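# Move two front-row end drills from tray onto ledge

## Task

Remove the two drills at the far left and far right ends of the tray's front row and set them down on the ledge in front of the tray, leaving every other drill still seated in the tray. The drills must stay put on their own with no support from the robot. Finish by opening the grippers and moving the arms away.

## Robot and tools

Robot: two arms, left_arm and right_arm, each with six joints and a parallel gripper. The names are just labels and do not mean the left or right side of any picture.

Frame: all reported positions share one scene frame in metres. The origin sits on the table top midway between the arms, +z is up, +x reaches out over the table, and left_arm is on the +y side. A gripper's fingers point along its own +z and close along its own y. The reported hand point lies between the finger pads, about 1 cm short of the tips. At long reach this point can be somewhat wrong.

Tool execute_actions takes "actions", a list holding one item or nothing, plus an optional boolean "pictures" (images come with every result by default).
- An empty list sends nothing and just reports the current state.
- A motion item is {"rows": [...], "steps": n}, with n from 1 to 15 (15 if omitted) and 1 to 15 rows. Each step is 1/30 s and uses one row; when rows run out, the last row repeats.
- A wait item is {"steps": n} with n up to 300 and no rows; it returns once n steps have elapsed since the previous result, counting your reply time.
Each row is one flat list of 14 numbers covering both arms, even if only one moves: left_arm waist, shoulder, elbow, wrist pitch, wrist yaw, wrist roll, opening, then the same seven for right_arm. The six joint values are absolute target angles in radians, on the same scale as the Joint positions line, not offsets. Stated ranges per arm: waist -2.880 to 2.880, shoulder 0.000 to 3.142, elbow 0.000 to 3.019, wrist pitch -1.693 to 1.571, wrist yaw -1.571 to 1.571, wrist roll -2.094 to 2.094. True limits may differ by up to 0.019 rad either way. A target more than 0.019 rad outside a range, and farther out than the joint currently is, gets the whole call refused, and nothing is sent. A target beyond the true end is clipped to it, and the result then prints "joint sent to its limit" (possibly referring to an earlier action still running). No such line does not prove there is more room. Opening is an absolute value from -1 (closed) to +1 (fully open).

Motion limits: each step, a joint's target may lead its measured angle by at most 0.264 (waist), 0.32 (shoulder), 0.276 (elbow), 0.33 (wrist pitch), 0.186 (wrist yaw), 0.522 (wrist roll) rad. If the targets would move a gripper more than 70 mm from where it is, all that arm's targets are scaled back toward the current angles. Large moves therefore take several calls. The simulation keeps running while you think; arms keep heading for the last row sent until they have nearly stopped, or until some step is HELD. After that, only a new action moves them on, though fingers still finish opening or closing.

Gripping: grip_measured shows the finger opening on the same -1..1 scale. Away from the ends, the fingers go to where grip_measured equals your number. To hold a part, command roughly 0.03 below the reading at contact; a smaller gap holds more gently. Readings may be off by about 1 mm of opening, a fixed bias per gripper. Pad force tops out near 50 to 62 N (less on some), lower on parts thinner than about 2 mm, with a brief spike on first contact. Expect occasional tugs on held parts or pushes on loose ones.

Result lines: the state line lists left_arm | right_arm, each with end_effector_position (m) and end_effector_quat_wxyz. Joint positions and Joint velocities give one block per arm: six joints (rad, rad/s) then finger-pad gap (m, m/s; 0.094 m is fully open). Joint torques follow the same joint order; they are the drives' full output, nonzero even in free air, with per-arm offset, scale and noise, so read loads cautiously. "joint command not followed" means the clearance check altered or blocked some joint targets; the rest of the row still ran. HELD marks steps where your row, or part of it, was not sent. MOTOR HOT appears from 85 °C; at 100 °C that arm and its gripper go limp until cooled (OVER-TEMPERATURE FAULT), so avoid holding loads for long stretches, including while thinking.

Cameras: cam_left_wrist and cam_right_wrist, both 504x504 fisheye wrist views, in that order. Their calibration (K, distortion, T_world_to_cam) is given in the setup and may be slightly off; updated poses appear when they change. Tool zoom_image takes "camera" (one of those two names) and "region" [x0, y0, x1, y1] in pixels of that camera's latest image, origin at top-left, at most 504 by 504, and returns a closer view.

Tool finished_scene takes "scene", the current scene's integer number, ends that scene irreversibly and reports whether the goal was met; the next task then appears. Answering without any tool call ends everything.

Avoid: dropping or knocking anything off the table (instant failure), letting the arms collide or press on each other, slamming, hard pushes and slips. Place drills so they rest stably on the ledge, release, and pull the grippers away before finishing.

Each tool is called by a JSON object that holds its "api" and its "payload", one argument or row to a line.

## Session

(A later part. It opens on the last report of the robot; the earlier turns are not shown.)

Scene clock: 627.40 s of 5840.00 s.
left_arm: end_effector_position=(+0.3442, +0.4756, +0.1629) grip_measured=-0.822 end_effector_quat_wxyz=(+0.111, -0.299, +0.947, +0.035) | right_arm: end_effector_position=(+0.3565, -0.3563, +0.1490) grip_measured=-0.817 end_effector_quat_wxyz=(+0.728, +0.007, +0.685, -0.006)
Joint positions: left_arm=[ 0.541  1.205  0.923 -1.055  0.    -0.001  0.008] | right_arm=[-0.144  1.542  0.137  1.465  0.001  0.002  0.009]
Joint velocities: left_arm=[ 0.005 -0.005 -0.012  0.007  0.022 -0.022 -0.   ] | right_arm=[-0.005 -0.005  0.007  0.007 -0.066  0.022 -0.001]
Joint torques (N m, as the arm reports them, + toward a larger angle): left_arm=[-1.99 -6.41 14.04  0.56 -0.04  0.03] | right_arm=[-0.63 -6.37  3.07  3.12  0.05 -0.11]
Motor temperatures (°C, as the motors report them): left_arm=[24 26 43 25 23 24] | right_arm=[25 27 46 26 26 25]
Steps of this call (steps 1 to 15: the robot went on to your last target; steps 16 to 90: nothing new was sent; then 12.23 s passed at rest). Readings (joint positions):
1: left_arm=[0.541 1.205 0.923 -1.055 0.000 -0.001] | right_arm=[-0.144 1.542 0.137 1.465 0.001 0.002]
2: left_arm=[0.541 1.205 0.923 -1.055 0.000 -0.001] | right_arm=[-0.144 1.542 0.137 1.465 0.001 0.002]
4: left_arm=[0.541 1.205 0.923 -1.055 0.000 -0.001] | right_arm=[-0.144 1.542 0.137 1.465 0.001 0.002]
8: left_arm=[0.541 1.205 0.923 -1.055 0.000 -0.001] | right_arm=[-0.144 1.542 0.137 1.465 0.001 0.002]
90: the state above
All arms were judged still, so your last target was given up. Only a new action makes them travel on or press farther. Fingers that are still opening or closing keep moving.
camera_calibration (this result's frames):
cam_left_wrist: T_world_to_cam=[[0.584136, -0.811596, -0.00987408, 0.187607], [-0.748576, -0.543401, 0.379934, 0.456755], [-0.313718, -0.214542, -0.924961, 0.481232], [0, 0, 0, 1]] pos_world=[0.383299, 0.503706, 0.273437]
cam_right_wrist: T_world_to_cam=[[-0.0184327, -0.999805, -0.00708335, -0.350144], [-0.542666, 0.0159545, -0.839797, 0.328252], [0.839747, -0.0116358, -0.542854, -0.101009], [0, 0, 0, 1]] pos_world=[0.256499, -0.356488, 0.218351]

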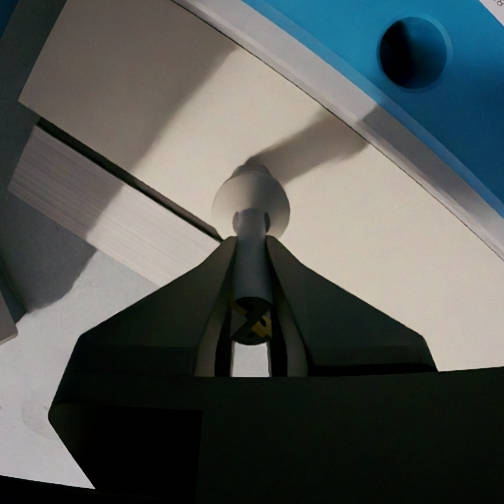

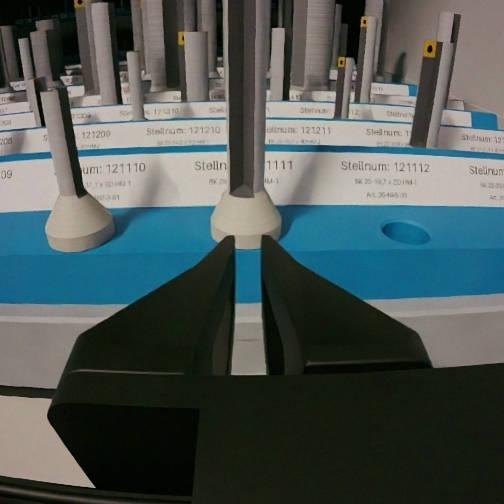

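{"api": "execute_actions", "payload": {
  "actions": [
    {"rows": [
[0.531,1.206,0.972,-1.055,-0.004,-0.012,-0.9, -0.146,1.545,0.135,1.485,0.003,-0.005,-0.7],
[0.531,1.208,0.972,-1.055,-0.004,-0.012,-0.9, -0.146,1.542,0.145,1.475,0.003,-0.005,-0.55],
[0.531,1.210,0.972,-1.055,-0.004,-0.012,-0.9, -0.146,1.538,0.155,1.465,0.003,-0.005,-0.4],
[0.531,1.212,0.972,-1.055,-0.004,-0.012,-0.9, -0.146,1.534,0.165,1.455,0.003,-0.005,-0.25],
[0.531,1.214,0.972,-1.055,-0.004,-0.012,-0.9, -0.146,1.529,0.175,1.445,0.003,-0.005,-0.1],
[0.531,1.216,0.972,-1.055,-0.004,-0.012,-0.9, -0.146,1.524,0.184,1.434,0.003,-0.005,0.0],
[0.531,1.218,0.972,-1.055,-0.004,-0.012,-0.9, -0.146,1.519,0.192,1.421,0.003,-0.005,0.0],
[0.531,1.220,0.972,-1.055,-0.004,-0.012,-0.9, -0.146,1.514,0.201,1.406,0.003,-0.005,0.0],
[0.531,1.222,0.972,-1.055,-0.004,-0.012,-0.9, -0.146,1.509,0.211,1.389,0.003,-0.005,0.0],
[0.531,1.224,0.972,-1.055,-0.004,-0.012,-0.9, -0.146,1.504,0.222,1.371,0.003,-0.005,0.0],
[0.531,1.226,0.972,-1.055,-0.004,-0.012,-0.9, -0.146,1.499,0.233,1.353,0.003,-0.005,0.0],
[0.531,1.228,0.972,-1.055,-0.004,-0.012,-0.9, -0.146,1.495,0.244,1.335,0.003,-0.005,0.0],
[0.531,1.229,0.972,-1.055,-0.004,-0.012,-0.9, -0.146,1.491,0.255,1.317,0.003,-0.005,0.0],
[0.531,1.230,0.972,-1.055,-0.004,-0.012,-0.9, -0.146,1.487,0.266,1.299,0.003,-0.005,0.0],
[0.531,1.231,0.972,-1.055,-0.004,-0.012,-0.9, -0.146,1.483,0.277,1.281,0.003,-0.005,0.0]
], "steps": 15}
  ],
  "pictures": false
}}

{"api": "execute_actions", "payload": {
  "actions": [
    {"rows": [
[0.531,1.232,0.972,-1.055,-0.004,-0.012,-0.9, -0.146,1.480,0.288,1.263,0.003,-0.005,0.0],
[0.531,1.233,0.972,-1.055,-0.004,-0.012,-0.9, -0.146,1.477,0.299,1.245,0.003,-0.005,0.0],
[0.531,1.233,0.972,-1.055,-0.004,-0.012,-0.9, -0.146,1.474,0.310,1.227,0.003,-0.005,0.0],
[0.531,1.233,0.972,-1.055,-0.004,-0.012,-0.9, -0.146,1.471,0.321,1.210,0.003,-0.005,0.0],
[0.531,1.233,0.972,-1.055,-0.004,-0.012,-0.9, -0.146,1.468,0.332,1.193,0.003,-0.005,0.0],
[0.531,1.233,0.972,-1.055,-0.004,-0.012,-0.9, -0.146,1.465,0.342,1.177,0.003,-0.005,0.0],
[0.531,1.233,0.972,-1.055,-0.004,-0.012,-0.9, -0.146,1.463,0.351,1.163,0.003,-0.005,0.0],
[0.531,1.233,0.972,-1.055,-0.004,-0.012,-0.9, -0.146,1.461,0.359,1.150,0.003,-0.005,0.0],
[0.531,1.233,0.972,-1.055,-0.004,-0.012,-0.9, -0.146,1.459,0.366,1.139,0.003,-0.005,0.0],
[0.531,1.233,0.972,-1.055,-0.004,-0.012,-0.9, -0.146,1.457,0.372,1.130,0.003,-0.005,0.0],
[0.531,1.233,0.972,-1.055,-0.004,-0.012,-0.9, -0.146,1.456,0.377,1.122,0.003,-0.005,0.0],
[0.531,1.233,0.972,-1.055,-0.004,-0.012,-0.9, -0.146,1.455,0.381,1.116,0.003,-0.005,0.0],
[0.531,1.233,0.972,-1.055,-0.004,-0.012,-0.9, -0.146,1.454,0.383,1.112,0.003,-0.005,0.0],
[0.531,1.233,0.972,-1.055,-0.004,-0.012,-0.9, -0.146,1.454,0.385,1.110,0.003,-0.005,0.0],
[0.531,1.233,0.972,-1.055,-0.004,-0.012,-0.9, -0.146,1.454,0.385,1.110,0.003,-0.005,0.0]
], "steps": 15}
  ],
  "pictures": false
}}

{"api": "execute_actions", "payload": {
  "actions": [
    {"steps": 8}
  ]
}}

Scene clock: 651.83 s of 5840.00 s.
left_arm: end_effector_position=(+0.3447, +0.4759, +0.1554) grip_measured=-0.822 end_effector_quat_wxyz=(+0.101, -0.299, +0.948, +0.032) | right_arm: end_effector_position=(+0.3881, -0.3568, +0.1604) grip_measured=-0.003 end_effector_quat_wxyz=(+0.726, +0.007, +0.688, -0.006)
Joint positions: left_arm=[ 0.541  1.226  0.923 -1.055  0.    -0.001  0.008] | right_arm=[-0.144  1.501  0.223  1.332  0.001  0.002  0.047]
Joint velocities: left_arm=[-0.005  0.015  0.002 -0.017 -0.007 -0.022 -0.   ] | right_arm=[-0.005 -0.132  0.325 -0.535  0.051  0.095 -0.001]
Joint torques (N m, as the arm reports them, + toward a larger angle): left_arm=[-1.94 -6.48 13.83  0.57 -0.05  0.02] | right_arm=[-0.53 -8.3   7.48  1.63  0.05 -0.11]
Motor temperatures (°C, as the motors report them): left_arm=[24 27 44 25 23 24] | right_arm=[25 27 45 26 26 25]
Steps of this call (steps 1 to 90: nothing new was sent; then 20.93 s passed at rest; steps 91 to 105: all 15 steps of this action). Readings (joint positions):
91: left_arm=[0.541 1.205 0.923 -1.055 0.000 -0.001] | right_arm=[-0.144 1.542 0.137 1.465 0.001 0.002]
92: left_arm=[0.541 1.205 0.923 -1.055 0.000 -0.001] | right_arm=[-0.144 1.542 0.137 1.465 0.001 0.002]
94: left_arm=[0.541 1.205 0.923 -1.055 0.000 -0.001] | right_arm=[-0.144 1.542 0.137 1.465 0.001 0.002]
98: left_arm=[0.541 1.210 0.923 -1.055 0.000 -0.001] | right_arm=[-0.144 1.536 0.149 1.443 0.001 0.002]
105: the state above

Scene clock: 652.33 s of 5840.00 s.
left_arm: end_effector_position=(+0.3447, +0.4759, +0.1553) grip_measured=-0.822 end_effector_quat_wxyz=(+0.101, -0.299, +0.948, +0.032) | right_arm: end_effector_position=(+0.4302, -0.3576, +0.1718) grip_measured=-0.003 end_effector_quat_wxyz=(+0.710, +0.007, +0.704, -0.006)
Joint positions: left_arm=[ 0.541  1.226  0.923 -1.055  0.    -0.001  0.008] | right_arm=[-0.144  1.466  0.343  1.13   0.001  0.002  0.047]
Joint velocities: left_arm=[-0.005 -0.005 -0.017 -0.007  0.007 -0.007  0.   ] | right_arm=[ 0.005 -0.034  0.042 -0.076  0.051  0.022 -0.   ]
Joint torques (N m, as the arm reports them, + toward a larger angle): left_arm=[-1.95 -6.12 13.94  0.52 -0.04  0.04] | right_arm=[-0.5  -8.88  9.34  1.68  0.05 -0.11]
Motor temperatures (°C, as the motors report them): left_arm=[24 27 44 25 23 24] | right_arm=[25 27 45 26 26 25]
Steps of this call (steps 1 to 15: all 15 steps of this action). Readings (joint positions):
1: left_arm=[0.541 1.226 0.923 -1.055 0.000 -0.001] | right_arm=[-0.144 1.497 0.235 1.314 0.001 0.002]
2: left_arm=[0.541 1.226 0.923 -1.055 0.000 -0.001] | right_arm=[-0.144 1.493 0.245 1.296 0.001 0.002]
4: left_arm=[0.541 1.226 0.923 -1.055 0.000 -0.001] | right_arm=[-0.144 1.487 0.266 1.260 0.001 0.002]
8: left_arm=[0.541 1.226 0.923 -1.055 0.000 -0.001] | right_arm=[-0.144 1.477 0.304 1.194 0.001 0.002]
15: the state above

Scene clock: 652.60 s of 5840.00 s.
left_arm: end_effector_position=(+0.3447, +0.4759, +0.1553) grip_measured=-0.822 end_effector_quat_wxyz=(+0.101, -0.299, +0.948, +0.032) | right_arm: end_effector_position=(+0.4306, -0.3576, +0.1712) grip_measured=-0.003 end_effector_quat_wxyz=(+0.708, +0.007, +0.706, -0.006)
Joint positions: left_arm=[ 0.541  1.226  0.923 -1.055  0.    -0.001  0.008] | right_arm=[-0.144  1.465  0.344  1.125  0.001  0.002  0.047]
Joint velocities: left_arm=[-0.005 -0.015  0.007 -0.022 -0.11  -0.022  0.   ] | right_arm=[-0.005 -0.005  0.007 -0.012  0.051  0.007 -0.   ]
Joint torques (N m, as the arm reports them, + toward a larger angle): left_arm=[-1.99 -6.1  13.94  0.52 -0.04  0.04] | right_arm=[-0.48 -9.03  9.5   1.66  0.05 -0.11]
Motor temperatures (°C, as the motors report them): left_arm=[24 27 44 25 23 24] | right_arm=[25 27 45 26 26 25]
Steps of this call (steps 1 to 8: the robot went on to your last target). Readings (joint positions):
1: left_arm=[0.541 1.226 0.923 -1.055 0.000 -0.001] | right_arm=[-0.144 1.465 0.344 1.128 0.001 0.002]
2: left_arm=[0.541 1.226 0.923 -1.055 0.000 -0.001] | right_arm=[-0.144 1.465 0.344 1.127 0.001 0.002]
4: left_arm=[0.541 1.226 0.923 -1.055 0.000 -0.001] | right_arm=[-0.144 1.465 0.344 1.125 0.001 0.002]
8: the state above
camera_calibration (this result's frames):
cam_left_wrist: T_world_to_cam=[[0.583957, -0.811721, -0.0101885, 0.187692], [-0.741622, -0.538548, 0.399953, 0.452422], [-0.330137, -0.225999, -0.916479, 0.484184], [0, 0, 0, 1]] pos_world=[0.385769, 0.50543, 0.264709]
cam_right_wrist: T_world_to_cam=[[-0.0188326, -0.999801, -0.00664511, -0.349829], [-0.589188, 0.0164673, -0.807828, 0.401815], [0.807777, -0.0112983, -0.58938, -0.129337], [0, 0, 0, 1]] pos_world=[0.334632, -0.357837, 0.246044]

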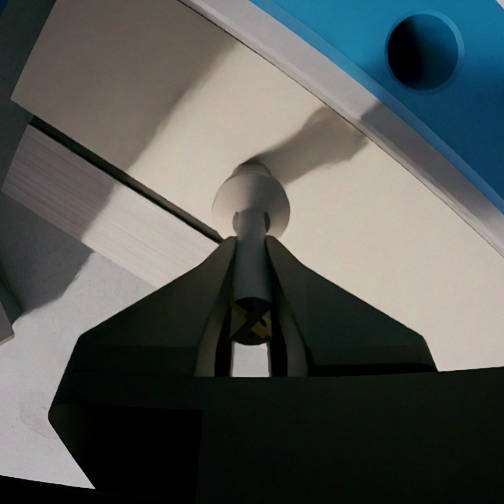

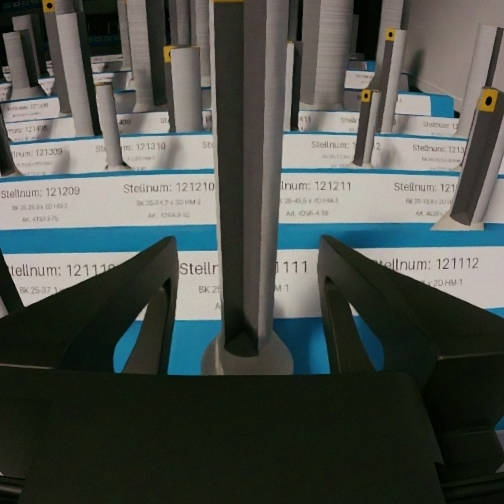

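{"api": "execute_actions", "payload": {
  "actions": [
    {"rows": [
[0.533,1.234,0.968,-1.055,-0.003,-0.010,-0.88, -0.146,1.454,0.385,1.110,0.003,-0.005,-0.1],
[0.535,1.235,0.963,-1.055,-0.002,-0.008,-0.87, -0.146,1.454,0.385,1.110,0.003,-0.005,-0.2],
[0.537,1.236,0.958,-1.055,-0.001,-0.006,-0.86, -0.146,1.454,0.385,1.110,0.003,-0.005,-0.3],
[0.539,1.236,0.953,-1.055,0,-0.004,-0.85, -0.146,1.454,0.385,1.110,0.003,-0.005,-0.4],
[0.540,1.235,0.949,-1.055,0,-0.002,-0.84, -0.146,1.454,0.385,1.110,0.003,-0.005,-0.48],
[0.541,1.233,0.946,-1.055,0,-0.001,-0.835, -0.146,1.454,0.385,1.110,0.003,-0.005,-0.54],
[0.541,1.231,0.945,-1.055,0,-0.001,-0.83, -0.146,1.454,0.385,1.110,0.003,-0.005,-0.58],
[0.541,1.229,0.945,-1.055,0,-0.001,-0.825, -0.146,1.454,0.385,1.110,0.003,-0.005,-0.61],
[0.541,1.227,0.945,-1.055,0,-0.001,-0.82, -0.146,1.454,0.385,1.110,0.003,-0.005,-0.63],
[0.541,1.226,0.945,-1.055,0,-0.001,-0.815, -0.146,1.454,0.385,1.110,0.003,-0.005,-0.645],
[0.541,1.226,0.945,-1.055,0,-0.001,-0.81, -0.146,1.454,0.385,1.110,0.003,-0.005,-0.66],
[0.541,1.226,0.945,-1.055,0,-0.001,-0.80, -0.146,1.454,0.385,1.110,0.003,-0.005,-0.675],
[0.541,1.226,0.945,-1.055,0,-0.001,-0.79, -0.146,1.454,0.385,1.110,0.003,-0.005,-0.69],
[0.541,1.226,0.945,-1.055,0,-0.001,-0.775, -0.146,1.454,0.385,1.110,0.003,-0.005,-0.71],
[0.541,1.226,0.945,-1.055,0,-0.001,-0.76, -0.146,1.454,0.385,1.110,0.003,-0.005,-0.74]
], "steps": 15}
  ],
  "pictures": false
}}

{"api": "execute_actions", "payload": {
  "actions": [
    {"rows": [
[0.541,1.226,0.945,-1.055,0,-0.001,-0.74, -0.146,1.454,0.385,1.110,0.003,-0.005,-0.77],
[0.541,1.226,0.945,-1.055,0,-0.001,-0.72, -0.146,1.454,0.385,1.110,0.003,-0.005,-0.80],
[0.541,1.226,0.945,-1.055,0,-0.001,-0.70, -0.146,1.454,0.385,1.110,0.003,-0.005,-0.82]
], "steps": 8}
  ]
}}

Scene clock: 664.47 s of 5840.00 s.
left_arm: end_effector_position=(+0.3447, +0.4759, +0.1553) grip_measured=-0.768 end_effector_quat_wxyz=(+0.101, -0.299, +0.948, +0.032) | right_arm: end_effector_position=(+0.4306, -0.3576, +0.1712) grip_measured=-0.662 end_effector_quat_wxyz=(+0.708, +0.007, +0.706, -0.006)
Joint positions: left_arm=[ 0.541  1.226  0.923 -1.055  0.    -0.001  0.011] | right_arm=[-0.144  1.465  0.344  1.125  0.001  0.002  0.016]
Joint velocities: left_arm=[-0.015  0.005  0.007 -0.002  0.037  0.007  0.013] | right_arm=[-0.005 -0.005  0.002 -0.002  0.022  0.007 -0.001]
Joint torques (N m, as the arm reports them, + toward a larger angle): left_arm=[-1.4  -6.44 11.71  0.53  0.04  0.15] | right_arm=[-0.49 -9.08  9.51  1.68  0.04 -0.11]
Motor temperatures (°C, as the motors report them): left_arm=[24 27 44 25 23 24] | right_arm=[25 27 47 26 26 25]
Steps of this call (steps 1 to 15: the robot went on to your last target; steps 16 to 90: nothing new was sent; then 8.37 s passed at rest; steps 91 to 105: all 15 steps of this action). Readings (joint positions):
91: left_arm=[0.541 1.226 0.923 -1.055 0.000 -0.001] | right_arm=[-0.144 1.465 0.344 1.125 0.001 0.002]
92: left_arm=[0.541 1.226 0.923 -1.055 0.000 -0.001] | right_arm=[-0.144 1.465 0.344 1.125 0.001 0.002]
94: left_arm=[0.541 1.226 0.923 -1.055 0.000 -0.001] | right_arm=[-0.144 1.465 0.344 1.125 0.001 0.002]
98: left_arm=[0.541 1.226 0.923 -1.055 0.000 -0.001] | right_arm=[-0.144 1.465 0.344 1.125 0.001 0.002]
105: the state above

Scene clock: 664.73 s of 5840.00 s.
left_arm: end_effector_position=(+0.3447, +0.4759, +0.1553) grip_measured=-0.702 end_effector_quat_wxyz=(+0.101, -0.299, +0.948, +0.032) | right_arm: end_effector_position=(+0.4306, -0.3576, +0.1712) grip_measured=-0.662 end_effector_quat_wxyz=(+0.708, +0.007, +0.706, -0.006)
Joint positions: left_arm=[ 0.541  1.226  0.923 -1.055  0.    -0.001  0.014] | right_arm=[-0.144  1.465  0.344  1.125  0.001  0.002  0.016]
Joint velocities: left_arm=[ 0.005  0.005  0.002 -0.012 -0.022  0.022 -0.   ] | right_arm=[-0.015 -0.015  0.002  0.002 -0.007  0.007  0.   ]
Joint torques (N m, as the arm reports them, + toward a larger angle): left_arm=[-0.96 -6.66 11.73  0.49  0.1   0.14] | right_arm=[-0.55 -9.04  9.52  1.67  0.05 -0.11]
Motor temperatures (°C, as the motors report them): left_arm=[24 27 44 25 23 24] | right_arm=[25 27 47 26 26 25]
Steps of this call (steps 1 to 8: all 8 steps of this action). Readings (joint positions):
1: left_arm=[0.541 1.226 0.923 -1.055 0.000 -0.001] | right_arm=[-0.144 1.465 0.344 1.125 0.001 0.002]
2: left_arm=[0.541 1.226 0.923 -1.055 0.000 -0.001] | right_arm=[-0.144 1.465 0.344 1.125 0.001 0.002]
4: left_arm=[0.541 1.226 0.923 -1.055 0.000 -0.001] | right_arm=[-0.144 1.465 0.344 1.125 0.001 0.002]
8: the state above
camera_calibration (this result's frames):
cam_left_wrist: T_world_to_cam=[[0.583957, -0.811721, -0.0101885, 0.187692], [-0.741622, -0.538548, 0.399953, 0.452422], [-0.330137, -0.225999, -0.916479, 0.484184], [0, 0, 0, 1]] pos_world=[0.385769, 0.50543, 0.264709]
cam_right_wrist: T_world_to_cam=[[-0.0188326, -0.999801, -0.00664511, -0.349829], [-0.589188, 0.0164673, -0.807828, 0.401815], [0.807777, -0.0112983, -0.58938, -0.129337], [0, 0, 0, 1]] pos_world=[0.334632, -0.357837, 0.246044]

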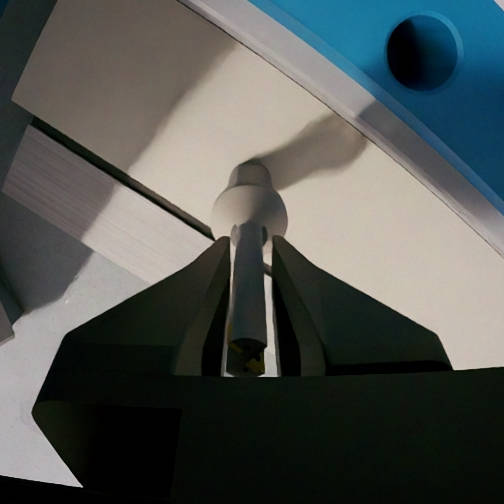

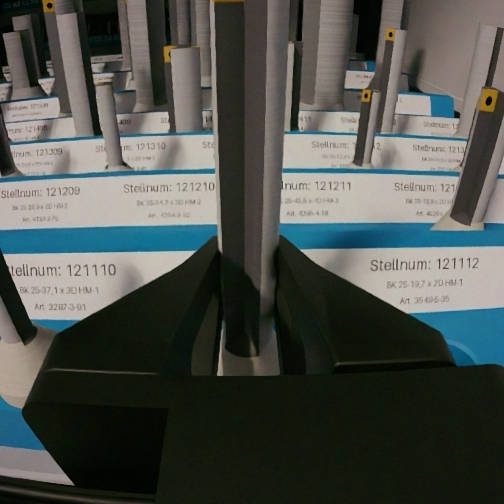

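{"api": "execute_actions", "payload": {
  "actions": []
}}

Scene clock: 665.97 s of 5840.00 s.
left_arm: end_effector_position=(+0.3447, +0.4759, +0.1553) grip_measured=-0.702 end_effector_quat_wxyz=(+0.101, -0.299, +0.948, +0.032) | right_arm: end_effector_position=(+0.4306, -0.3576, +0.1712) grip_measured=-0.662 end_effector_quat_wxyz=(+0.708, +0.007, +0.706, -0.006)
Joint positions: left_arm=[ 0.541  1.226  0.923 -1.055  0.    -0.001  0.014] | right_arm=[-0.144  1.465  0.344  1.125  0.001  0.002  0.016]
Joint velocities: left_arm=[-0.005 -0.005 -0.007 -0.002  0.066 -0.066 -0.   ] | right_arm=[-0.015 -0.005 -0.002 -0.007 -0.022  0.007 -0.001]
Joint torques (N m, as the arm reports them, + toward a larger angle): left_arm=[-1.1  -6.71 11.68  0.53  0.11  0.14] | right_arm=[-0.55 -9.12  9.52  1.68  0.05 -0.1 ]
Motor temperatures (°C, as the motors report them): left_arm=[24 27 44 25 23 24] | right_arm=[25 27 47 26 26 25]
Steps of this call (steps 1 to 15: the robot went on to your last target; steps 16 to 37: nothing new was sent). Readings (joint positions):
1: left_arm=[0.541 1.226 0.923 -1.055 0.000 -0.001] | right_arm=[-0.144 1.465 0.344 1.125 0.001 0.002]
2: left_arm=[0.541 1.226 0.923 -1.055 0.000 -0.001] | right_arm=[-0.144 1.465 0.344 1.125 0.001 0.002]
4: left_arm=[0.541 1.226 0.923 -1.055 0.000 -0.001] | right_arm=[-0.144 1.465 0.344 1.125 0.001 0.002]
8: left_arm=[0.541 1.226 0.923 -1.055 0.000 -0.001] | right_arm=[-0.144 1.465 0.344 1.125 0.001 0.002]
37: the state above
All arms were judged still, so your last target was given up. Only a new action makes them travel on or press farther. Fingers that are still opening or closing keep moving.
camera_calibration (this result's frames):
cam_left_wrist: T_world_to_cam=[[0.583957, -0.811721, -0.0101885, 0.187692], [-0.741622, -0.538548, 0.399953, 0.452422], [-0.330137, -0.225999, -0.916479, 0.484184], [0, 0, 0, 1]] pos_world=[0.385769, 0.50543, 0.264709]
cam_right_wrist: T_world_to_cam=[[-0.0188326, -0.999801, -0.00664511, -0.349829], [-0.589188, 0.0164673, -0.807828, 0.401815], [0.807777, -0.0112983, -0.58938, -0.129337], [0, 0, 0, 1]] pos_world=[0.334632, -0.357837, 0.246044]

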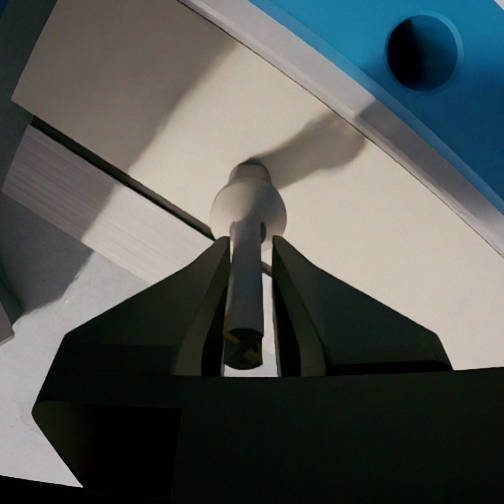

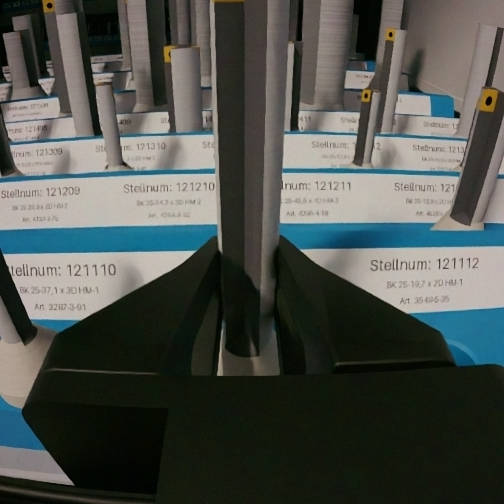

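{"api": "execute_actions", "payload": {
  "actions": [
    {"rows": [
[0.541,1.225,0.945,-1.055,0,-0.001,-0.62, -0.146,1.449,0.391,1.115,0.003,-0.005,-0.82],
[0.541,1.223,0.945,-1.055,0,-0.001,-0.5, -0.146,1.443,0.397,1.120,0.003,-0.005,-0.82],
[0.541,1.221,0.945,-1.055,0,-0.001,-0.35, -0.146,1.438,0.404,1.126,0.003,-0.005,-0.82],
[0.541,1.219,0.945,-1.055,0,-0.001,-0.2, -0.146,1.432,0.410,1.131,0.003,-0.005,-0.82],
[0.541,1.217,0.945,-1.055,0,-0.001,-0.05, -0.146,1.427,0.416,1.136,0.003,-0.005,-0.82],
[0.541,1.215,0.945,-1.055,0,-0.001,0.1, -0.146,1.4251,0.4165,1.1338,0.003,-0.005,-0.82],
[0.541,1.212,0.945,-1.055,0,-0.001,0.2, -0.146,1.4219,0.4171,1.1301,0.003,-0.005,-0.82],
[0.541,1.208,0.945,-1.055,0,-0.001,0.2, -0.146,1.4173,0.4180,1.1249,0.003,-0.005,-0.82],
[0.541,1.200,0.945,-1.055,0,-0.001,0.2, -0.146,1.4117,0.4191,1.1186,0.003,-0.005,-0.82],
[0.541,1.190,0.945,-1.055,0,-0.001,0.2, -0.146,1.4057,0.4203,1.1118,0.003,-0.005,-0.82],
[0.541,1.176,0.945,-1.055,0,-0.001,0.2, -0.146,1.3992,0.4216,1.1044,0.003,-0.005,-0.82],
[0.541,1.161,0.945,-1.055,0,-0.001,0.2, -0.146,1.3927,0.4229,1.0971,0.003,-0.005,-0.82],
[0.541,1.143,0.945,-1.055,0,-0.001,0.2, -0.146,1.3863,0.4242,1.0897,0.003,-0.005,-0.82],
[0.541,1.123,0.945,-1.055,0,-0.001,0.2, -0.146,1.3798,0.4255,1.0824,0.003,-0.005,-0.82],
[0.541,1.102,0.945,-1.055,0,-0.001,0.2, -0.146,1.3736,0.4270,1.0751,0.003,-0.005,-0.82]
], "steps": 15}
  ],
  "pictures": false
}}

{"api": "execute_actions", "payload": {
  "actions": [
    {"rows": [
[0.541,1.079,0.945,-1.055,0,-0.001,0.2, -0.146,1.3674,0.4284,1.0679,0.003,-0.005,-0.82],
[0.541,1.056,0.945,-1.055,0,-0.001,0.2, -0.146,1.3612,0.4299,1.0606,0.003,-0.005,-0.82],
[0.541,1.032,0.945,-1.055,0,-0.001,0.2, -0.146,1.3549,0.4313,1.0534,0.003,-0.005,-0.82],
[0.541,1.008,0.945,-1.055,0,-0.001,0.2, -0.146,1.3487,0.4328,1.0461,0.003,-0.005,-0.82],
[0.541,0.985,0.945,-1.055,0,-0.001,0.2, -0.146,1.3425,0.4342,1.0389,0.003,-0.005,-0.82],
[0.541,0.962,0.945,-1.055,0,-0.001,0.2, -0.146,1.3363,0.4357,1.0316,0.003,-0.005,-0.82],
[0.541,0.941,0.945,-1.055,0,-0.001,0.2, -0.146,1.3304,0.4373,1.0244,0.003,-0.005,-0.82],
[0.541,0.921,0.945,-1.055,0,-0.001,0.2, -0.146,1.3244,0.4390,1.0173,0.003,-0.005,-0.82],
[0.541,0.903,0.945,-1.055,0,-0.001,0.2, -0.146,1.3185,0.4406,1.0101,0.003,-0.005,-0.82],
[0.541,0.888,0.945,-1.055,0,-0.001,0.2, -0.146,1.3126,0.4423,1.0030,0.003,-0.005,-0.82],
[0.541,0.874,0.945,-1.055,0,-0.001,0.2, -0.146,1.3070,0.4438,0.9963,0.003,-0.005,-0.82],
[0.541,0.864,0.945,-1.055,0,-0.001,0.2, -0.146,1.3024,0.4451,0.9907,0.003,-0.005,-0.82],
[0.541,0.856,0.945,-1.055,0,-0.001,0.2, -0.146,1.2986,0.4461,0.9861,0.003,-0.005,-0.82],
[0.541,0.852,0.945,-1.055,0,-0.001,0.2, -0.146,1.2956,0.4469,0.9825,0.003,-0.005,-0.82],
[0.541,0.850,0.945,-1.055,0,-0.001,0.2, -0.146,1.2939,0.4474,0.9805,0.003,-0.005,-0.82]
], "steps": 15}
  ],
  "pictures": false
}}

{"api": "execute_actions", "payload": {
  "actions": [
    {"steps": 6}
  ]
}}

Scene clock: 746.50 s of 5840.00 s.
left_arm: end_effector_position=(+0.3432, +0.4748, +0.1745) grip_measured=+0.198 end_effector_quat_wxyz=(+0.127, -0.298, +0.945, +0.040) | right_arm: end_effector_position=(+0.4309, -0.3576, +0.1790) grip_measured=-0.662 end_effector_quat_wxyz=(+0.708, +0.007, +0.706, -0.006)
Joint positions: left_arm=[ 0.541  1.172  0.923 -1.055  0.    -0.001  0.056] | right_arm=[-0.144  1.428  0.35   1.08   0.001  0.002  0.016]
Joint velocities: left_arm=[-0.015 -0.552 -0.002  0.002 -0.007 -0.022 -0.   ] | right_arm=[-0.005 -0.23   0.027 -0.252 -0.037 -0.022  0.002]
Joint torques (N m, as the arm reports them, + toward a larger angle): left_arm=[-1.07 -9.01 11.87  0.87  0.1   0.14] | right_arm=[ -0.47 -10.78  12.5    2.61   0.06  -0.11]
Motor temperatures (°C, as the motors report them): left_arm=[24 27 43 25 23 24] | right_arm=[25 27 48 26 26 25]
Steps of this call (steps 1 to 90: nothing new was sent; then 77.03 s passed at rest; steps 91 to 105: all 15 steps of this action). Readings (joint positions):
91: left_arm=[0.541 1.226 0.923 -1.055 0.000 -0.001] | right_arm=[-0.144 1.465 0.344 1.125 0.001 0.002]
92: left_arm=[0.541 1.226 0.923 -1.055 0.000 -0.001] | right_arm=[-0.144 1.465 0.345 1.125 0.001 0.002]
94: left_arm=[0.541 1.226 0.923 -1.055 0.000 -0.001] | right_arm=[-0.144 1.464 0.345 1.125 0.001 0.002]
98: left_arm=[0.541 1.226 0.923 -1.055 0.000 -0.001] | right_arm=[-0.144 1.462 0.345 1.123 0.001 0.002]
105: the state above

Scene clock: 747.00 s of 5840.00 s.
left_arm: end_effector_position=(+0.3171, +0.4567, +0.2827) grip_measured=+0.198 end_effector_quat_wxyz=(+0.276, -0.288, +0.913, +0.087) | right_arm: end_effector_position=(+0.4307, -0.3576, +0.2018) grip_measured=-0.662 end_effector_quat_wxyz=(+0.711, +0.007, +0.704, -0.006)
Joint positions: left_arm=[ 0.541  0.851  0.923 -1.055  0.    -0.001  0.056] | right_arm=[-0.144  1.336  0.366  0.98   0.001  0.002  0.016]
Joint velocities: left_arm=[-0.015 -0.171  0.002  0.002 -0.007 -0.022 -0.   ] | right_arm=[-0.015 -0.112  0.017 -0.105  0.007  0.022  0.001]
Joint torques (N m, as the arm reports them, + toward a larger angle): left_arm=[-1.1  -1.46 12.67  1.21  0.1   0.14] | right_arm=[ -0.55 -10.05  13.78   2.56   0.05  -0.11]
Motor temperatures (°C, as the motors report them): left_arm=[24 27 43 25 23 24] | right_arm=[25 27 48 26 26 25]
Steps of this call (steps 1 to 15: all 15 steps of this action). Readings (joint positions):
1: left_arm=[0.541 1.151 0.923 -1.055 0.000 -0.001] | right_arm=[-0.144 1.420 0.351 1.073 0.001 0.002]
2: left_arm=[0.541 1.128 0.923 -1.055 0.000 -0.001] | right_arm=[-0.144 1.412 0.352 1.066 0.001 0.002]
4: left_arm=[0.541 1.075 0.923 -1.055 0.000 -0.001] | right_arm=[-0.144 1.397 0.354 1.052 0.001 0.002]
8: left_arm=[0.541 0.966 0.923 -1.055 0.000 -0.001] | right_arm=[-0.144 1.372 0.358 1.023 0.001 0.002]
15: the state above

Scene clock: 747.20 s of 5840.00 s.
left_arm: end_effector_position=(+0.3165, +0.4562, +0.2844) grip_measured=+0.198 end_effector_quat_wxyz=(+0.279, -0.287, +0.912, +0.087) | right_arm: end_effector_position=(+0.4305, -0.3576, +0.2043) grip_measured=-0.662 end_effector_quat_wxyz=(+0.712, +0.007, +0.703, -0.006)
Joint positions: left_arm=[ 0.541  0.846  0.923 -1.055  0.    -0.001  0.056] | right_arm=[-0.144  1.328  0.367  0.974  0.001  0.002  0.016]
Joint velocities: left_arm=[-0.005 -0.015  0.002  0.002  0.007  0.037  0.001] | right_arm=[-0.005  0.005 -0.002 -0.012  0.081 -0.007  0.   ]
Joint torques (N m, as the arm reports them, + toward a larger angle): left_arm=[-1.13 -2.31 12.77  1.12  0.1   0.14] | right_arm=[ -0.52 -10.11  14.     2.46   0.05  -0.11]
Motor temperatures (°C, as the motors report them): left_arm=[24 27 43 25 23 24] | right_arm=[25 27 48 26 26 25]
Steps of this call (steps 1 to 6: the robot went on to your last target). Readings (joint positions):
1: left_arm=[0.541 0.847 0.923 -1.055 0.000 -0.001] | right_arm=[-0.144 1.333 0.367 0.977 0.001 0.002]
2: left_arm=[0.541 0.846 0.923 -1.055 0.000 -0.001] | right_arm=[-0.144 1.330 0.367 0.975 0.001 0.002]
4: left_arm=[0.541 0.846 0.923 -1.055 0.000 -0.001] | right_arm=[-0.144 1.328 0.367 0.974 0.001 0.002]
6: the state above
camera_calibration (this result's frames):
cam_left_wrist: T_world_to_cam=[[0.586219, -0.810142, -0.00412679, 0.186342], [-0.80969, -0.586049, 0.030808, 0.517443], [-0.0273774, -0.0147188, -0.999517, 0.420174], [0, 0, 0, 1]] pos_world=[0.321234, 0.460394, 0.404799]
cam_right_wrist: T_world_to_cam=[[-0.0187742, -0.999802, -0.00665543, -0.349632], [-0.582078, 0.016342, -0.812968, 0.426485], [0.812916, -0.0113889, -0.58227, -0.113508], [0, 0, 0, 1]] pos_world=[0.333956, -0.357825, 0.278299]

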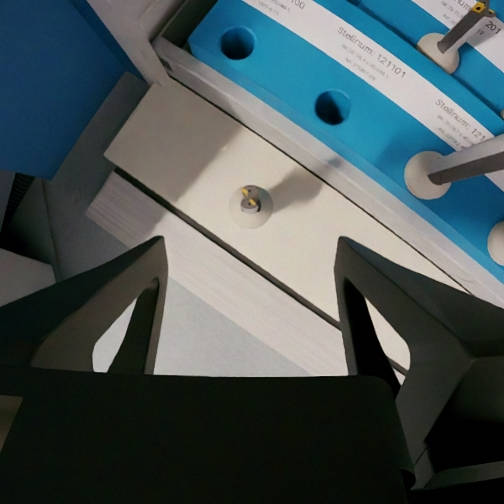

